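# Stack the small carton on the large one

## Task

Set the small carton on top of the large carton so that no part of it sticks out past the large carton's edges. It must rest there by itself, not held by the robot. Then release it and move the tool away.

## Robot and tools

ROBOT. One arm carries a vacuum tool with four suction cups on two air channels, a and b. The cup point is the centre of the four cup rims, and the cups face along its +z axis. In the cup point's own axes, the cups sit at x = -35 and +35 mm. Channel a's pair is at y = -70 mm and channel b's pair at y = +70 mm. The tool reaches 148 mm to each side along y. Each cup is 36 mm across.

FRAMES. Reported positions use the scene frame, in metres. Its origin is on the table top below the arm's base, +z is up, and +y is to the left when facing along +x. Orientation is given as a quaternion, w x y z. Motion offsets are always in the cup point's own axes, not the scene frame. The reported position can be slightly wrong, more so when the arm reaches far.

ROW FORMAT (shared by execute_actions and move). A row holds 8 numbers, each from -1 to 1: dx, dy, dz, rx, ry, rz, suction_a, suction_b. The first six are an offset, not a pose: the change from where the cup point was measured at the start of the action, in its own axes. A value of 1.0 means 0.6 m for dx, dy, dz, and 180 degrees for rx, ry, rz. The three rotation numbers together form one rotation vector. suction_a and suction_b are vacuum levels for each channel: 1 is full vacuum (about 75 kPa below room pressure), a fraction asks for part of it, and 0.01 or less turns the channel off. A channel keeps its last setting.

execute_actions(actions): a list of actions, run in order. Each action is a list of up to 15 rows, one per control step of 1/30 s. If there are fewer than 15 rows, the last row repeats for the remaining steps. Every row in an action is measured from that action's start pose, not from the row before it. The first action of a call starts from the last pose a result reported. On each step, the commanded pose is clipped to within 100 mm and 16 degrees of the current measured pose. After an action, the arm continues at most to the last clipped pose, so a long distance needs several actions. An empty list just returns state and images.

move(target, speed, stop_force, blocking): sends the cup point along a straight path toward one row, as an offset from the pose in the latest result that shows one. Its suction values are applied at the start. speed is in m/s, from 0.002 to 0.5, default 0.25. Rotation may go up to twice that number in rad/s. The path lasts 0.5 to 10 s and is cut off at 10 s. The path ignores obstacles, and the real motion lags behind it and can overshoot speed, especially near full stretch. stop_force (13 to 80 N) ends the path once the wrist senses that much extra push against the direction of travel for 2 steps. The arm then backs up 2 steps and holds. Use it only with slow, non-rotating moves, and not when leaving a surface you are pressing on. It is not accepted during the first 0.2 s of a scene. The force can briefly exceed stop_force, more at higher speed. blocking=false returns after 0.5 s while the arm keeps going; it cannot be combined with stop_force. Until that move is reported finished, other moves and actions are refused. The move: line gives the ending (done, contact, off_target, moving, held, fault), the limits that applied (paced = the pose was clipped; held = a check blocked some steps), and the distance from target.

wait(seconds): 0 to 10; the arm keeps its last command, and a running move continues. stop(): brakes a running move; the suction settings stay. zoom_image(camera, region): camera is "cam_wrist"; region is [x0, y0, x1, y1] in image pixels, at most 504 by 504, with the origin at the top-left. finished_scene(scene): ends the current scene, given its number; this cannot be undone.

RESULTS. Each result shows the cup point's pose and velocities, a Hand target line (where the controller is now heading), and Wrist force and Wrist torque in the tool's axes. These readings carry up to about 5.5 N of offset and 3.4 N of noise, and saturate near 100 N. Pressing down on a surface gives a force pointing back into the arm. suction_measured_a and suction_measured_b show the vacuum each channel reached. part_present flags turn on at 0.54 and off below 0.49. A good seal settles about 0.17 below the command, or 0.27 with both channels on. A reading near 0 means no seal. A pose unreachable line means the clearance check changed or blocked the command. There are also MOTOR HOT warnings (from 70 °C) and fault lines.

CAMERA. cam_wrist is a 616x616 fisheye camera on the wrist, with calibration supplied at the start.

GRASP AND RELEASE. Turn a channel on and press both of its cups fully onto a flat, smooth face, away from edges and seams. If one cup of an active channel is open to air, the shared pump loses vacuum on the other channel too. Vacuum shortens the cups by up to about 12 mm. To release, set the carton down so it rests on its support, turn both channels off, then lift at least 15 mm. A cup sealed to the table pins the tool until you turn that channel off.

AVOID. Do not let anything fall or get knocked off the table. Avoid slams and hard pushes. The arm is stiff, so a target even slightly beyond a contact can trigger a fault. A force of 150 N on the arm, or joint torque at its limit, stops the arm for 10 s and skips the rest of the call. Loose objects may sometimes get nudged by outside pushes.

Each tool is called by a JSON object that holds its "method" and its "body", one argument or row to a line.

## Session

{"method": "execute_actions", "body": {
  "actions": []
}}

Scene clock: 0.00 s.
end_effector_position=(+0.6305, -0.0236, +0.5108) suction_measured_a=0.01 part_present_a=0 suction_measured_b=0.01 part_present_b=0 end_effector_quat_wxyz=(-0.002, +0.719, +0.695, +0.000) end_effector_velocity=(-0.000, -0.000, -0.001) end_effector_angular_velocity=(+0.000, +0.001, -0.000)
Joint positions: [-0.282 -1.703  1.857 -1.726 -1.57  -1.853]
Joint velocities: [-0.     0.     0.001 -0.001 -0.    -0.   ]
Wrist force (N, on the end effector, along its own x y z axes, offset not removed): no reading
Wrist torque (N m, same axes, about the end effector's origin, offset not removed): no reading
Hand target: +0.631, -0.024, +0.511; -0.002, +0.719, +0.695, +0.000
camera_calibration (this result's frames):
cam_wrist: T_world_to_cam=[[-0.996986, 0.0578486, 0.0517018, 0.615809], [0.0772323, 0.803501, 0.590273, -0.292052], [-0.00739595, 0.592487, -0.805546, 0.564793], [0, 0, 0, 1]] pos_world=[0.640686, -0.135592, 0.595519]

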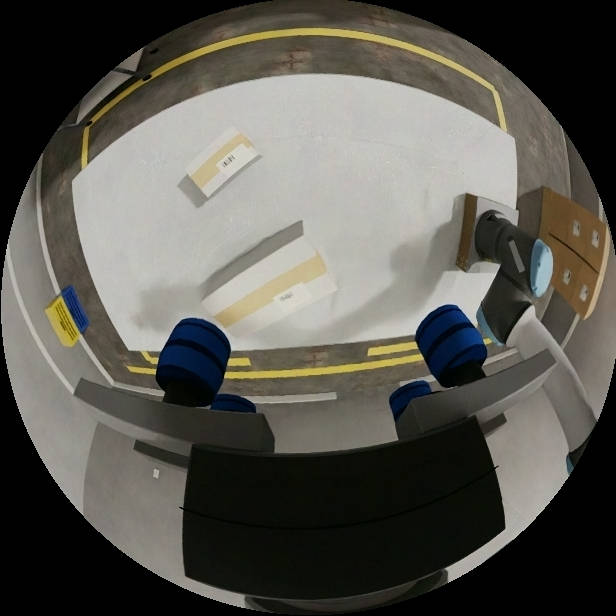

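{"method": "zoom_image", "body": {
  "camera": "cam_wrist",
  "region": [165, 115, 275, 210]
}}

{"method": "zoom_image", "body": {
  "camera": "cam_wrist",
  "region": [185, 205, 355, 355]
}}

{"method": "zoom_image", "body": {
  "camera": "cam_wrist",
  "region": [380, 295, 500, 415]
}}

{"method": "zoom_image", "body": {
  "camera": "cam_wrist",
  "region": [140, 305, 260, 425]
}}

Region (165, 115, 275, 210) of cam_wrist's 616x616 image, scaled by 4.582, with more detail than that image has; it fills the top 435 rows of this view, and the rest is white.

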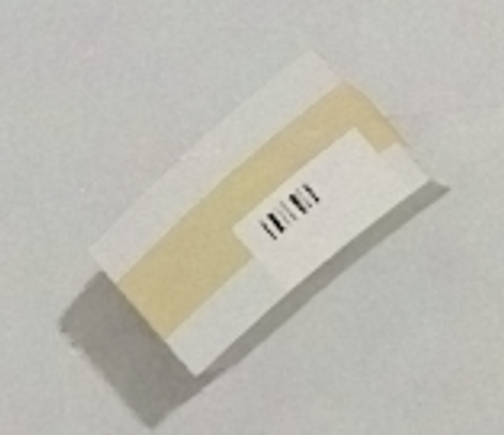

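Region (185, 205, 355, 355) of cam_wrist's 616x616 image, scaled by 2.965, with more detail than that image has; it fills the top 445 rows of this view, and the rest is white.

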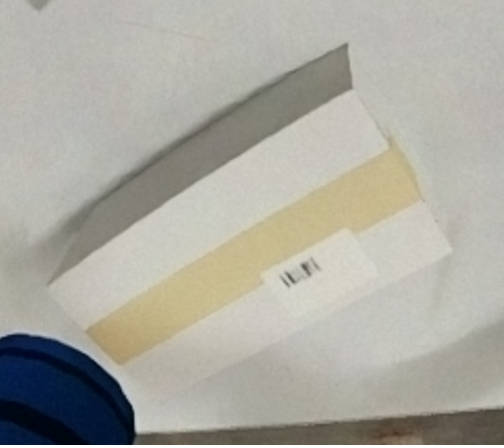

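Region (380, 295, 500, 415) of cam_wrist's 616x616 image, scaled by 4.200, with more detail than that image has.

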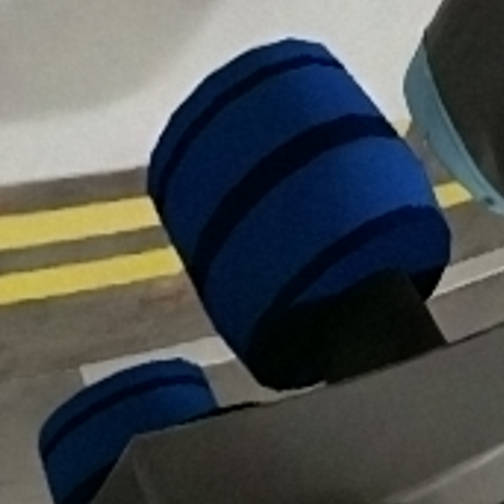

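Region (140, 305, 260, 425) of cam_wrist's 616x616 image, scaled by 4.200, with more detail than that image has.

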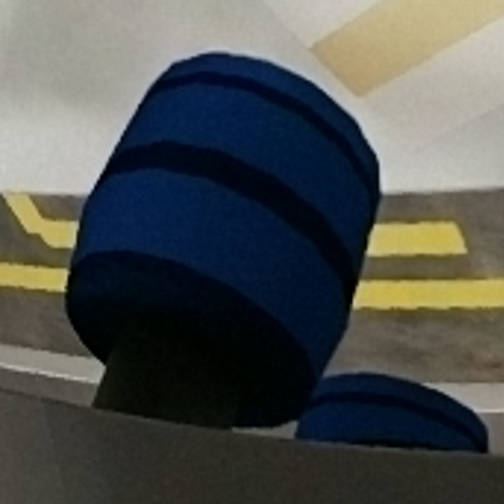

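{"method": "move", "body": {
  "target": [-0.3885, 0.382, 0.6267, 0, 0, 0.3156, 0, 0],
  "speed": 0.5
}}

Scene clock: 101.07 s.
end_effector_position=(+0.8496, -0.2638, +0.1336) suction_measured_a=0.01 part_present_a=0 suction_measured_b=0.01 part_present_b=0 end_effector_quat_wxyz=(-0.002, +0.963, +0.269, -0.001) end_effector_velocity=(+0.001, -0.001, -0.001) end_effector_angular_velocity=(+0.000, +0.001, -0.003)
Joint positions: [-0.464 -1.017  1.738 -2.293 -1.57  -1.044]
Joint velocities: [-0.     0.003 -0.002  0.001 -0.     0.003]
Wrist force (N, on the end effector, along its own x y z axes, offset not removed): [1.0 1.2 0.3]
Wrist torque (N m, same axes, about the end effector's origin, offset not removed): [0.28 -0.64 0.01]
Hand target: +0.850, -0.264, +0.134; -0.002, +0.963, +0.269, -0.001
Off the commanded pose: 0.001 m, 0 deg.
move: done
camera_calibration (this result's frames):
cam_wrist: T_world_to_cam=[[-0.497455, 0.865883, 0.0527738, 0.656189], [0.716712, 0.375958, 0.58735, -0.549062], [0.488735, 0.330004, -0.807611, -0.0855387], [0, 0, 0, 1]] pos_world=[0.76175, -0.33353, 0.21878]

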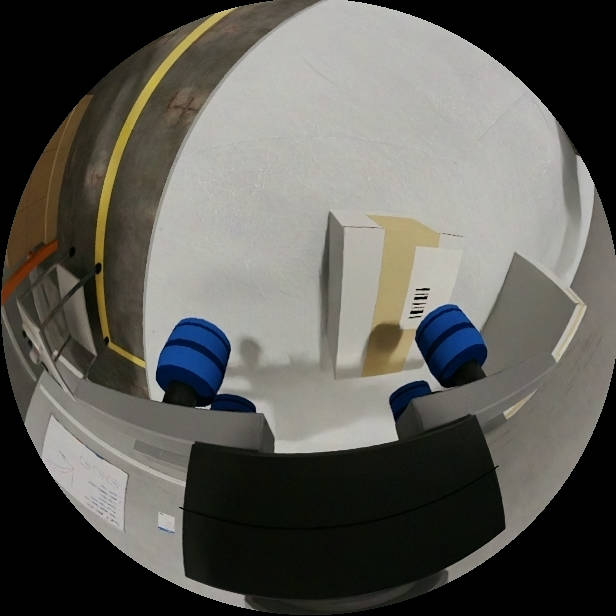

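{"method": "zoom_image", "body": {
  "camera": "cam_wrist",
  "region": [305, 200, 485, 390]
}}

{"method": "zoom_image", "body": {
  "camera": "cam_wrist",
  "region": [460, 230, 610, 430]
}}

Region (305, 200, 485, 390) of cam_wrist's 616x616 image, scaled by 2.653, with more detail than that image has; it fills the left 477 columns of this view, and the rest is white.

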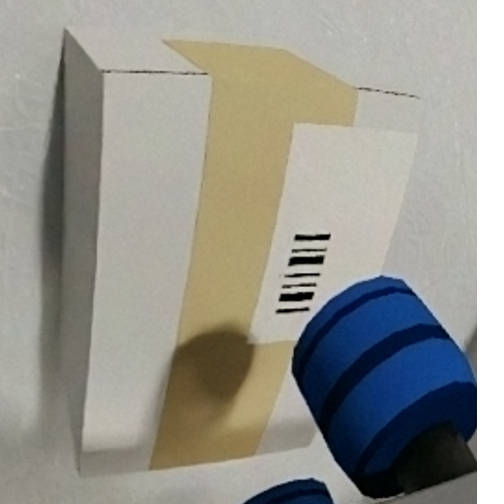

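Region (460, 230, 610, 430) of cam_wrist's 616x616 image, scaled by 2.520, with more detail than that image has; it fills the left 378 columns of this view, and the rest is white.

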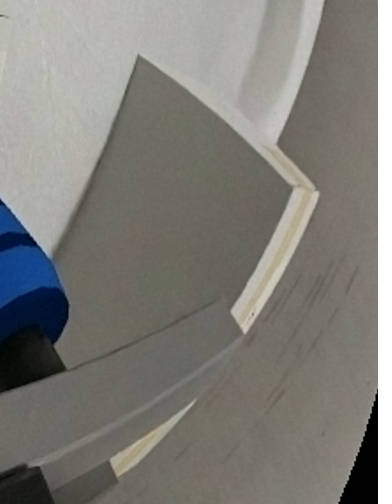

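{"method": "move", "body": {
  "target": [0, 0, 0.096, 0, 0, 0, 1, 0],
  "speed": 0.12,
  "stop_force": 35
}}

Scene clock: 144.13 s.
end_effector_position=(+0.8493, -0.2637, +0.0763) suction_measured_a=0.31 part_present_a=0 suction_measured_b=0.01 part_present_b=0 end_effector_quat_wxyz=(-0.002, +0.963, +0.269, -0.001) end_effector_velocity=(+0.001, -0.000, -0.001) end_effector_angular_velocity=(-0.001, -0.002, -0.000)
Joint positions: [-0.464 -0.951  1.757 -2.378 -1.57  -1.044]
Joint velocities: [-0.     0.002  0.    -0.005 -0.    -0.   ]
Wrist force (N, on the end effector, along its own x y z axes, offset not removed): [3.1 0.7 3.6]
Wrist torque (N m, same axes, about the end effector's origin, offset not removed): [0.06 -0.83 -0.08]
Hand target: +0.849, -0.264, +0.076; -0.002, +0.963, +0.269, -0.001
Off the commanded pose: 0.000 m, 0 deg.
move: done
camera_calibration (this result's frames):
cam_wrist: T_world_to_cam=[[-0.497408, 0.865909, 0.052787, 0.658965], [0.716753, 0.375924, 0.58732, -0.515252], [0.488722, 0.329973, -0.807631, -0.131793], [0, 0, 0, 1]] pos_world=[0.761494, -0.33342, 0.161393]

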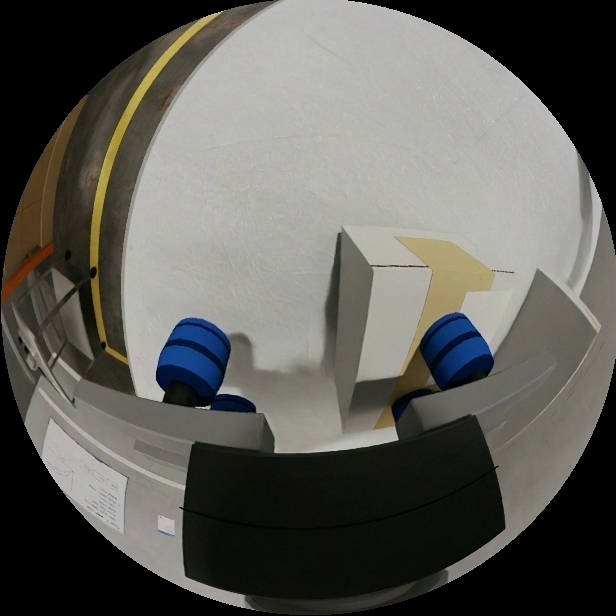

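{"method": "execute_actions", "body": {
  "actions": []
}}

Scene clock: 148.30 s.
end_effector_position=(+0.8494, -0.2636, +0.0761) suction_measured_a=0.83 part_present_a=1 suction_measured_b=0.01 part_present_b=0 end_effector_quat_wxyz=(-0.002, +0.963, +0.269, -0.001) end_effector_velocity=(-0.000, +0.000, -0.000) end_effector_angular_velocity=(+0.000, +0.001, -0.001)
Joint positions: [-0.464 -0.951  1.757 -2.378 -1.57  -1.044]
Joint velocities: [ 0.    -0.    -0.     0.002 -0.     0.001]
Wrist force (N, on the end effector, along its own x y z axes, offset not removed): [1.7 0.5 2.5]
Wrist torque (N m, same axes, about the end effector's origin, offset not removed): [0.00 -0.55 -0.01]
Hand target: +0.849, -0.264, +0.076; -0.002, +0.963, +0.269, -0.001
Off the commanded pose: 0.000 m, 0 deg.
camera_calibration (this result's frames):
cam_wrist: T_world_to_cam=[[-0.497457, 0.865882, 0.0527751, 0.658991], [0.716712, 0.375959, 0.587349, -0.515141], [0.488733, 0.330006, -0.807611, -0.131971], [0, 0, 0, 1]] pos_world=[0.761526, -0.333385, 0.161208]

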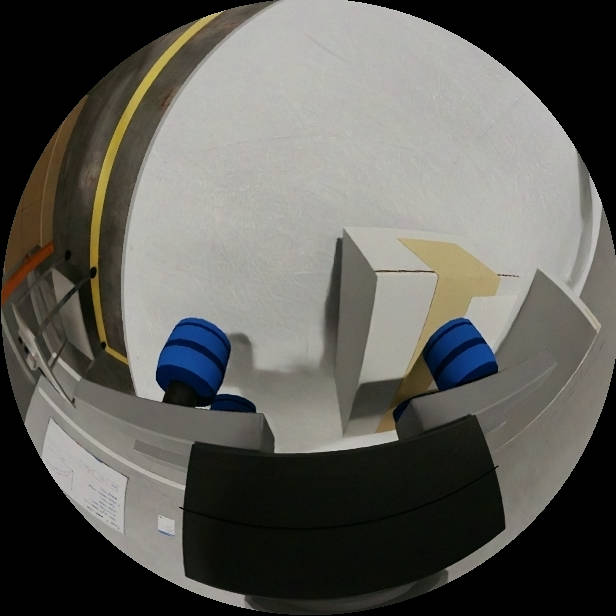

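{"method": "zoom_image", "body": {
  "camera": "cam_wrist",
  "region": [480, 250, 612, 430]
}}

{"method": "zoom_image", "body": {
  "camera": "cam_wrist",
  "region": [320, 215, 530, 445]
}}

Region (480, 250, 612, 430) of cam_wrist's 616x616 image, scaled by 2.800, with more detail than that image has; it fills the left 370 columns of this view, and the rest is white.

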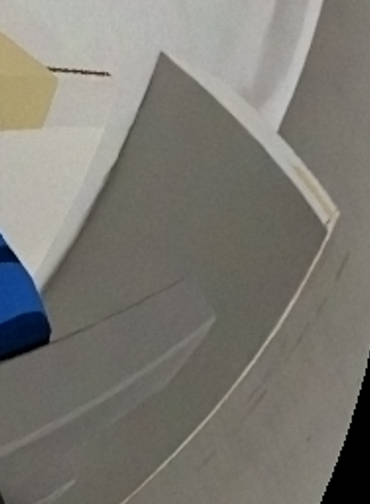

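Region (320, 215, 530, 445) of cam_wrist's 616x616 image, scaled by 2.191, with more detail than that image has; it fills the left 460 columns of this view, and the rest is white.

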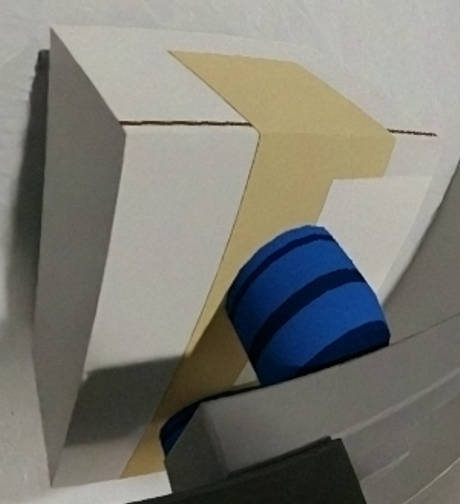

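{"method": "move", "body": {
  "target": [0.08, -0.265, -0.31, 0, 0, 0.0239, 1, 0],
  "speed": 0.45
}}

Scene clock: 214.93 s.
end_effector_position=(+0.8089, -0.1033, +0.2624) suction_measured_a=0.83 part_present_a=1 suction_measured_b=0.01 part_present_b=0 end_effector_quat_wxyz=(-0.002, +0.973, +0.233, -0.001) end_effector_velocity=(-0.000, +0.001, +0.002) end_effector_angular_velocity=(-0.000, -0.000, -0.001)
Joint positions: [-0.308 -1.248  1.819 -2.143 -1.57  -0.812]
Joint velocities: [ 0.001 -0.002 -0.     0.002 -0.     0.001]
Wrist force (N, on the end effector, along its own x y z axes, offset not removed): [1.5 -0.3 5.4]
Wrist torque (N m, same axes, about the end effector's origin, offset not removed): [-0.15 -0.51 -0.10]
Hand target: +0.809, -0.103, +0.263; -0.002, +0.973, +0.233, -0.001
Off the commanded pose: 0.001 m, 0 deg.
move: done
camera_calibration (this result's frames):
cam_wrist: T_world_to_cam=[[-0.431139, 0.900726, 0.0530255, 0.440092], [0.743054, 0.321102, 0.587166, -0.682783], [0.51185, 0.292551, -0.807728, -0.0372043], [0, 0, 0, 1]] pos_world=[0.716129, -0.166276, 0.34752]

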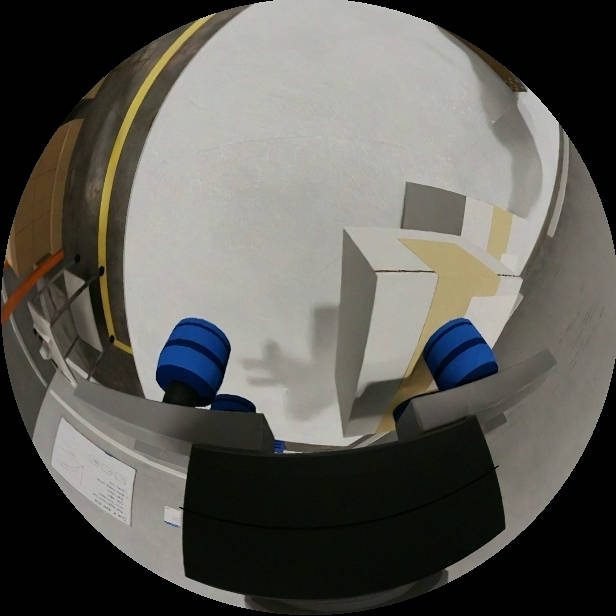

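{"method": "zoom_image", "body": {
  "camera": "cam_wrist",
  "region": [390, 165, 550, 295]
}}

{"method": "zoom_image", "body": {
  "camera": "cam_wrist",
  "region": [325, 215, 485, 295]
}}

Region (390, 165, 550, 295) of cam_wrist's 616x616 image, scaled by 3.150, with more detail than that image has; it fills the top 410 rows of this view, and the rest is white.

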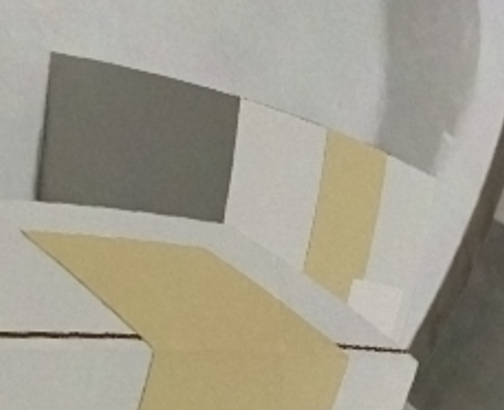

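Region (325, 215, 485, 295) of cam_wrist's 616x616 image, scaled by 3.150, with more detail than that image has.

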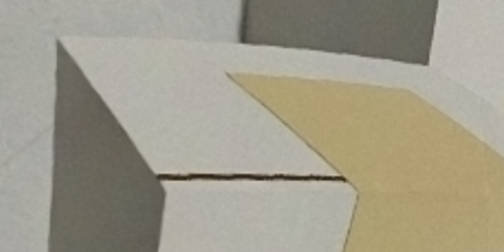

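{"method": "move", "body": {
  "target": [0.06, -0.2733, 0.04, 0, 0, 0, 1, 0],
  "speed": 0.4
}}

Scene clock: 251.93 s.
end_effector_position=(+0.7669, +0.0591, +0.2390) suction_measured_a=0.83 part_present_a=1 suction_measured_b=0.01 part_present_b=0 end_effector_quat_wxyz=(-0.002, +0.972, +0.233, -0.001) end_effector_velocity=(-0.001, +0.002, -0.001) end_effector_angular_velocity=(+0.000, +0.001, -0.001)
Joint positions: [-0.117 -1.291  1.93  -2.211 -1.57  -0.622]
Joint velocities: [ 0.003 -0.     0.001  0.    -0.     0.003]
Wrist force (N, on the end effector, along its own x y z axes, offset not removed): [1.7 1.0 4.1]
Wrist torque (N m, same axes, about the end effector's origin, offset not removed): [0.01 -0.58 -0.07]
Hand target: +0.767, +0.059, +0.239; -0.002, +0.973, +0.233, -0.001
Off the commanded pose: 0.000 m, 0 deg.
move: done
camera_calibration (this result's frames):
cam_wrist: T_world_to_cam=[[-0.431154, 0.900697, 0.0533992, 0.27685], [0.743132, 0.320918, 0.587168, -0.69001], [0.511724, 0.292843, -0.807702, -0.0820156], [0, 0, 0, 1]] pos_world=[0.674103, -0.00390426, 0.324124]

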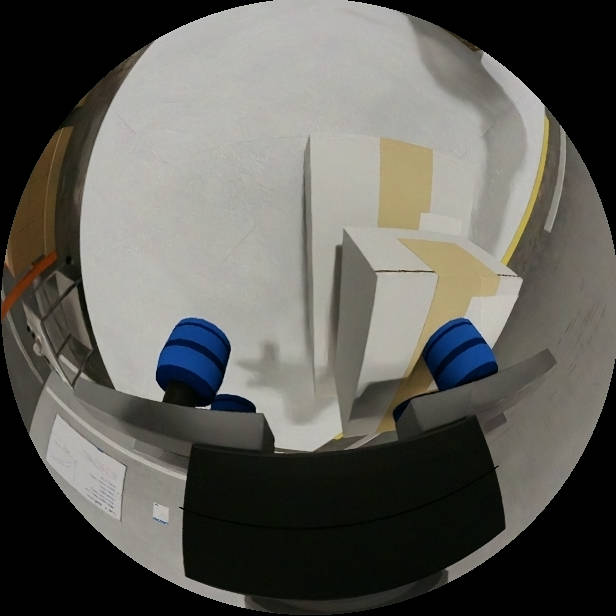

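{"method": "zoom_image", "body": {
  "camera": "cam_wrist",
  "region": [290, 120, 490, 290]
}}

{"method": "zoom_image", "body": {
  "camera": "cam_wrist",
  "region": [280, 240, 400, 450]
}}

Region (290, 120, 490, 290) of cam_wrist's 616x616 image, scaled by 2.520, with more detail than that image has; it fills the top 428 rows of this view, and the rest is white.

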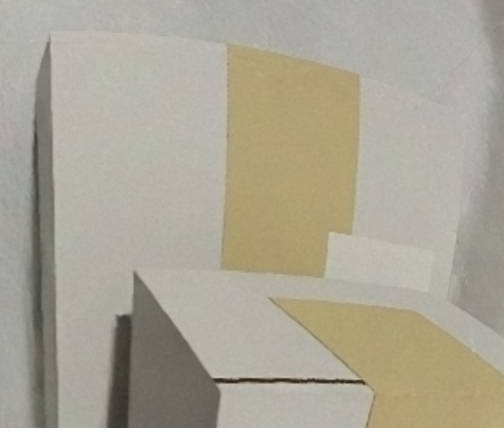

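Region (280, 240, 400, 450) of cam_wrist's 616x616 image, scaled by 2.400, with more detail than that image has; it fills the left 288 columns of this view, and the rest is white.

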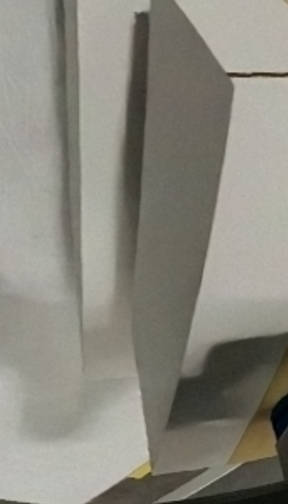

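{"method": "move", "body": {
  "target": [0, -0.006, 0.025, 0, 0, 0, 1, 0],
  "speed": 0.06
}}

Scene clock: 316.33 s.
end_effector_position=(+0.7652, +0.0623, +0.2242) suction_measured_a=0.83 part_present_a=1 suction_measured_b=0.01 part_present_b=0 end_effector_quat_wxyz=(-0.002, +0.972, +0.233, -0.001) end_effector_velocity=(+0.000, +0.000, -0.002) end_effector_angular_velocity=(-0.000, -0.001, +0.000)
Joint positions: [-0.113 -1.277  1.943 -2.238 -1.57  -0.618]
Joint velocities: [ 0.001  0.002  0.001 -0.004 -0.     0.001]
Wrist force (N, on the end effector, along its own x y z axes, offset not removed): [2.2 1.1 5.1]
Wrist torque (N m, same axes, about the end effector's origin, offset not removed): [-0.05 -0.66 0.01]
Hand target: +0.765, +0.062, +0.224; -0.002, +0.972, +0.233, -0.001
Off the commanded pose: 0.000 m, 0 deg.
move: done
camera_calibration (this result's frames):
cam_wrist: T_world_to_cam=[[-0.431155, 0.900697, 0.0533902, 0.274035], [0.743135, 0.320927, 0.58716, -0.681127], [0.511719, 0.292833, -0.807709, -0.0940274], [0, 0, 0, 1]] pos_world=[0.672437, -0.000696477, 0.309353]

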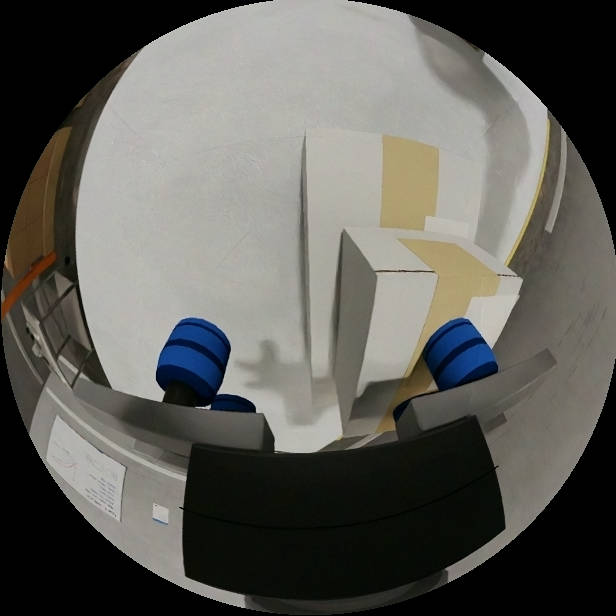

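{"method": "zoom_image", "body": {
  "camera": "cam_wrist",
  "region": [310, 205, 390, 285]
}}

{"method": "zoom_image", "body": {
  "camera": "cam_wrist",
  "region": [290, 120, 490, 290]
}}

Region (310, 205, 390, 285) of cam_wrist's 616x616 image, scaled by 6.300, with more detail than that image has.

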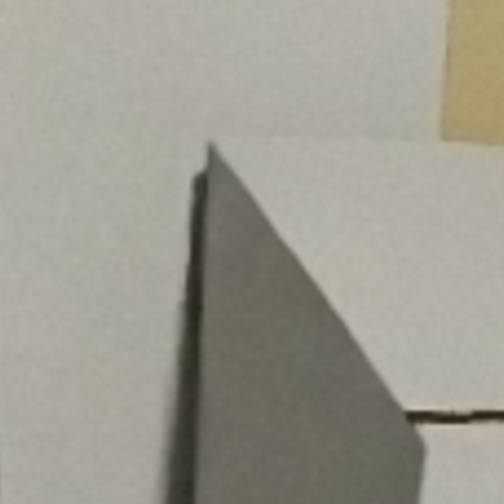

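Region (290, 120, 490, 290) of cam_wrist's 616x616 image, scaled by 2.520, with more detail than that image has; it fills the top 428 rows of this view, and the rest is white.

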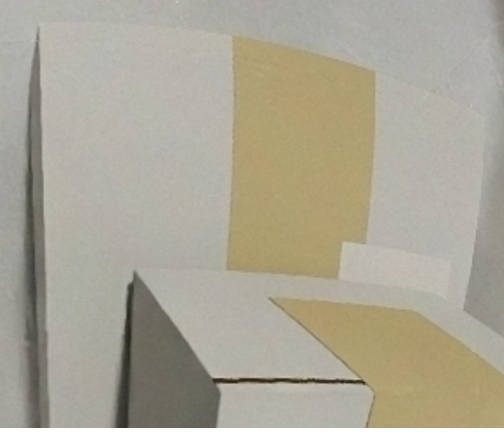

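{"method": "move", "body": {
  "target": [0, 0, 0.014, 0, 0, 0, 1, 0],
  "speed": 0.008,
  "stop_force": 13
}}

Scene clock: 330.47 s.
end_effector_position=(+0.7651, +0.0624, +0.2181) suction_measured_a=0.83 part_present_a=1 suction_measured_b=0.01 part_present_b=0 end_effector_quat_wxyz=(-0.002, +0.972, +0.233, -0.001) end_effector_velocity=(-0.000, -0.001, +0.002) end_effector_angular_velocity=(+0.000, +0.001, -0.001)
Joint positions: [-0.113 -1.271  1.947 -2.249 -1.57  -0.618]
Joint velocities: [-0.001 -0.002 -0.002  0.005 -0.    -0.   ]
Wrist force (N, on the end effector, along its own x y z axes, offset not removed): [6.0 5.6 -18.8]
Wrist torque (N m, same axes, about the end effector's origin, offset not removed): [1.77 0.57 0.16]
Hand target: +0.765, +0.062, +0.219; -0.002, +0.972, +0.233, -0.001
Off the commanded pose: 0.002 m, 0 deg.
move: contact
camera_calibration (this result's frames):
cam_wrist: T_world_to_cam=[[-0.431155, 0.900694, 0.0534433, 0.274252], [0.743124, 0.320885, 0.587197, -0.6775], [0.511735, 0.292888, -0.807678, -0.098987], [0, 0, 0, 1]] pos_world=[0.672367, -0.000625237, 0.303219]

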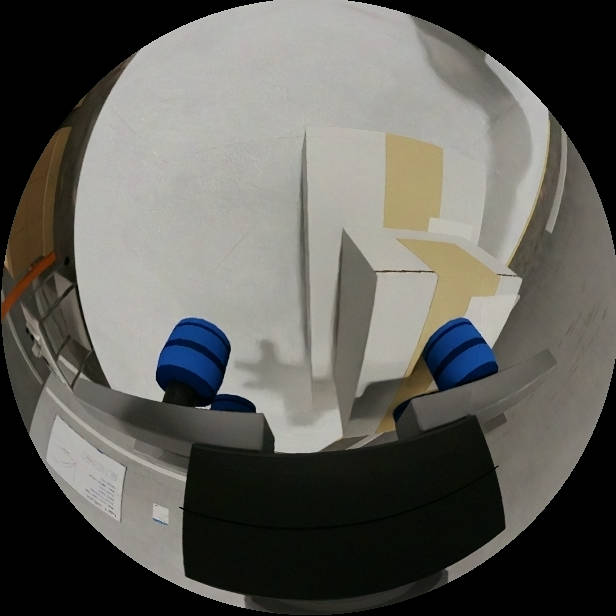

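{"method": "execute_actions", "body": {
  "actions": [
    [[0, 0, -0.001, 0, 0, 0, 0, 0]]
  ]
}}

Scene clock: 335.17 s.
end_effector_position=(+0.7653, +0.0624, +0.2189) suction_measured_a=0.01 part_present_a=0 suction_measured_b=0.01 part_present_b=0 end_effector_quat_wxyz=(-0.002, +0.972, +0.233, -0.001) end_effector_velocity=(+0.001, -0.001, +0.000) end_effector_angular_velocity=(-0.000, -0.001, -0.001)
Joint positions: [-0.113 -1.271  1.947 -2.248 -1.57  -0.618]
Joint velocities: [-0.001  0.001 -0.001 -0.     0.    -0.   ]
Wrist force (N, on the end effector, along its own x y z axes, offset not removed): [1.6 0.8 -35.6]
Wrist torque (N m, same axes, about the end effector's origin, offset not removed): [2.74 -0.79 -0.14]
Hand target: +0.765, +0.062, +0.219; -0.002, +0.972, +0.233, -0.001
Off the commanded pose: 0.000 m, 0 deg.
camera_calibration (this result's frames):
cam_wrist: T_world_to_cam=[[-0.43117, 0.900699, 0.0532238, 0.27435], [0.742945, 0.320942, 0.587392, -0.677951], [0.511981, 0.292808, -0.807551, -0.0986108], [0, 0, 0, 1]] pos_world=[0.672459, -0.000649219, 0.303988]

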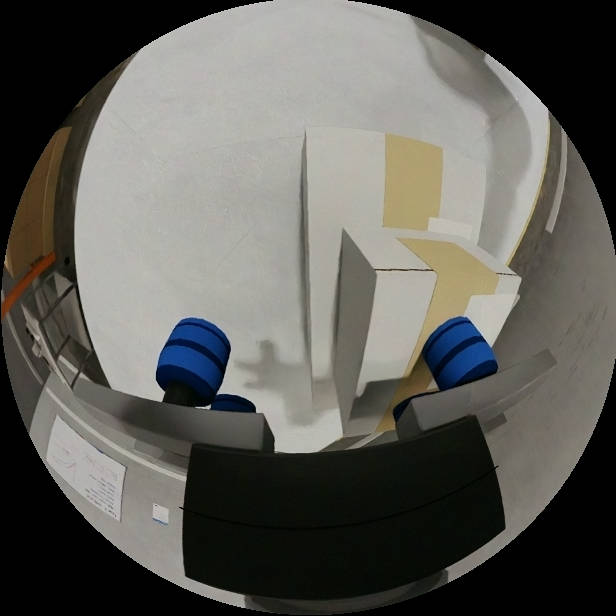

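Vacuum released. Moving straight up and clear.

{"method": "move", "body": {
  "target": [0, 0, -0.25, 0, 0, 0, 0, 0],
  "speed": 0.4
}}

Scene clock: 339.97 s.
end_effector_position=(+0.7658, +0.0620, +0.3686) suction_measured_a=0.01 part_present_a=0 suction_measured_b=0.01 part_present_b=0 end_effector_quat_wxyz=(-0.002, +0.972, +0.233, -0.001) end_effector_velocity=(+0.000, +0.000, +0.002) end_effector_angular_velocity=(-0.001, +0.001, +0.002)
Joint positions: [-0.113 -1.404  1.811 -1.98  -1.57  -0.618]
Joint velocities: [ 0.    -0.001 -0.003  0.004 -0.001 -0.001]
Wrist force (N, on the end effector, along its own x y z axes, offset not removed): [1.6 2.0 0.8]
Wrist torque (N m, same axes, about the end effector's origin, offset not removed): [0.36 -0.59 0.04]
Hand target: +0.766, +0.062, +0.369; -0.002, +0.972, +0.233, -0.001
Off the commanded pose: 0.000 m, 0 deg.
move: done
camera_calibration (this result's frames):
cam_wrist: T_world_to_cam=[[-0.431173, 0.900696, 0.0532586, 0.266932], [0.742919, 0.320908, 0.587444, -0.766181], [0.512017, 0.292857, -0.807511, 0.0220589], [0, 0, 0, 1]] pos_world=[0.67301, -0.00101171, 0.453685]

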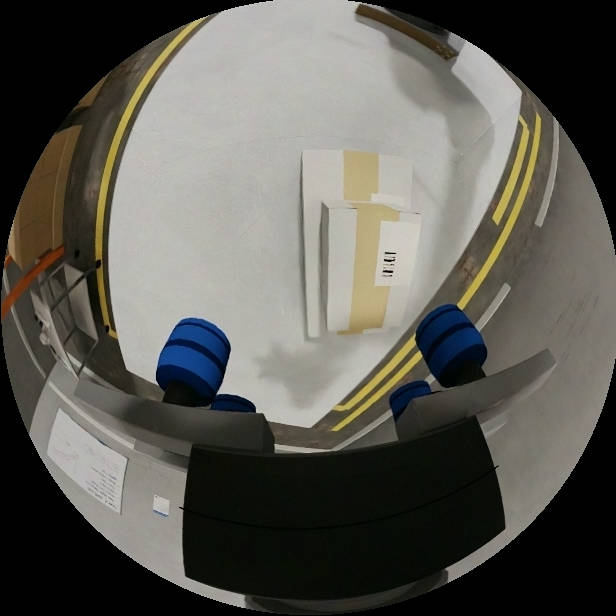

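{"method": "zoom_image", "body": {
  "camera": "cam_wrist",
  "region": [275, 135, 455, 355]
}}

Region (275, 135, 455, 355) of cam_wrist's 616x616 image, scaled by 2.291, with more detail than that image has; it fills the left 412 columns of this view, and the rest is white.

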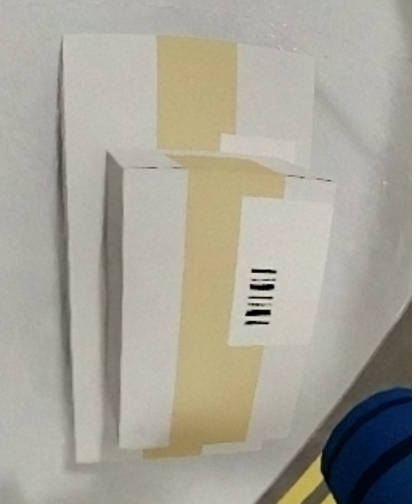

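The small carton is centered on the large one with margin on both sides, and the tool is clear.

{"method": "finished_scene", "body": {
  "scene": 2
}}

The scene is finished: the task was done.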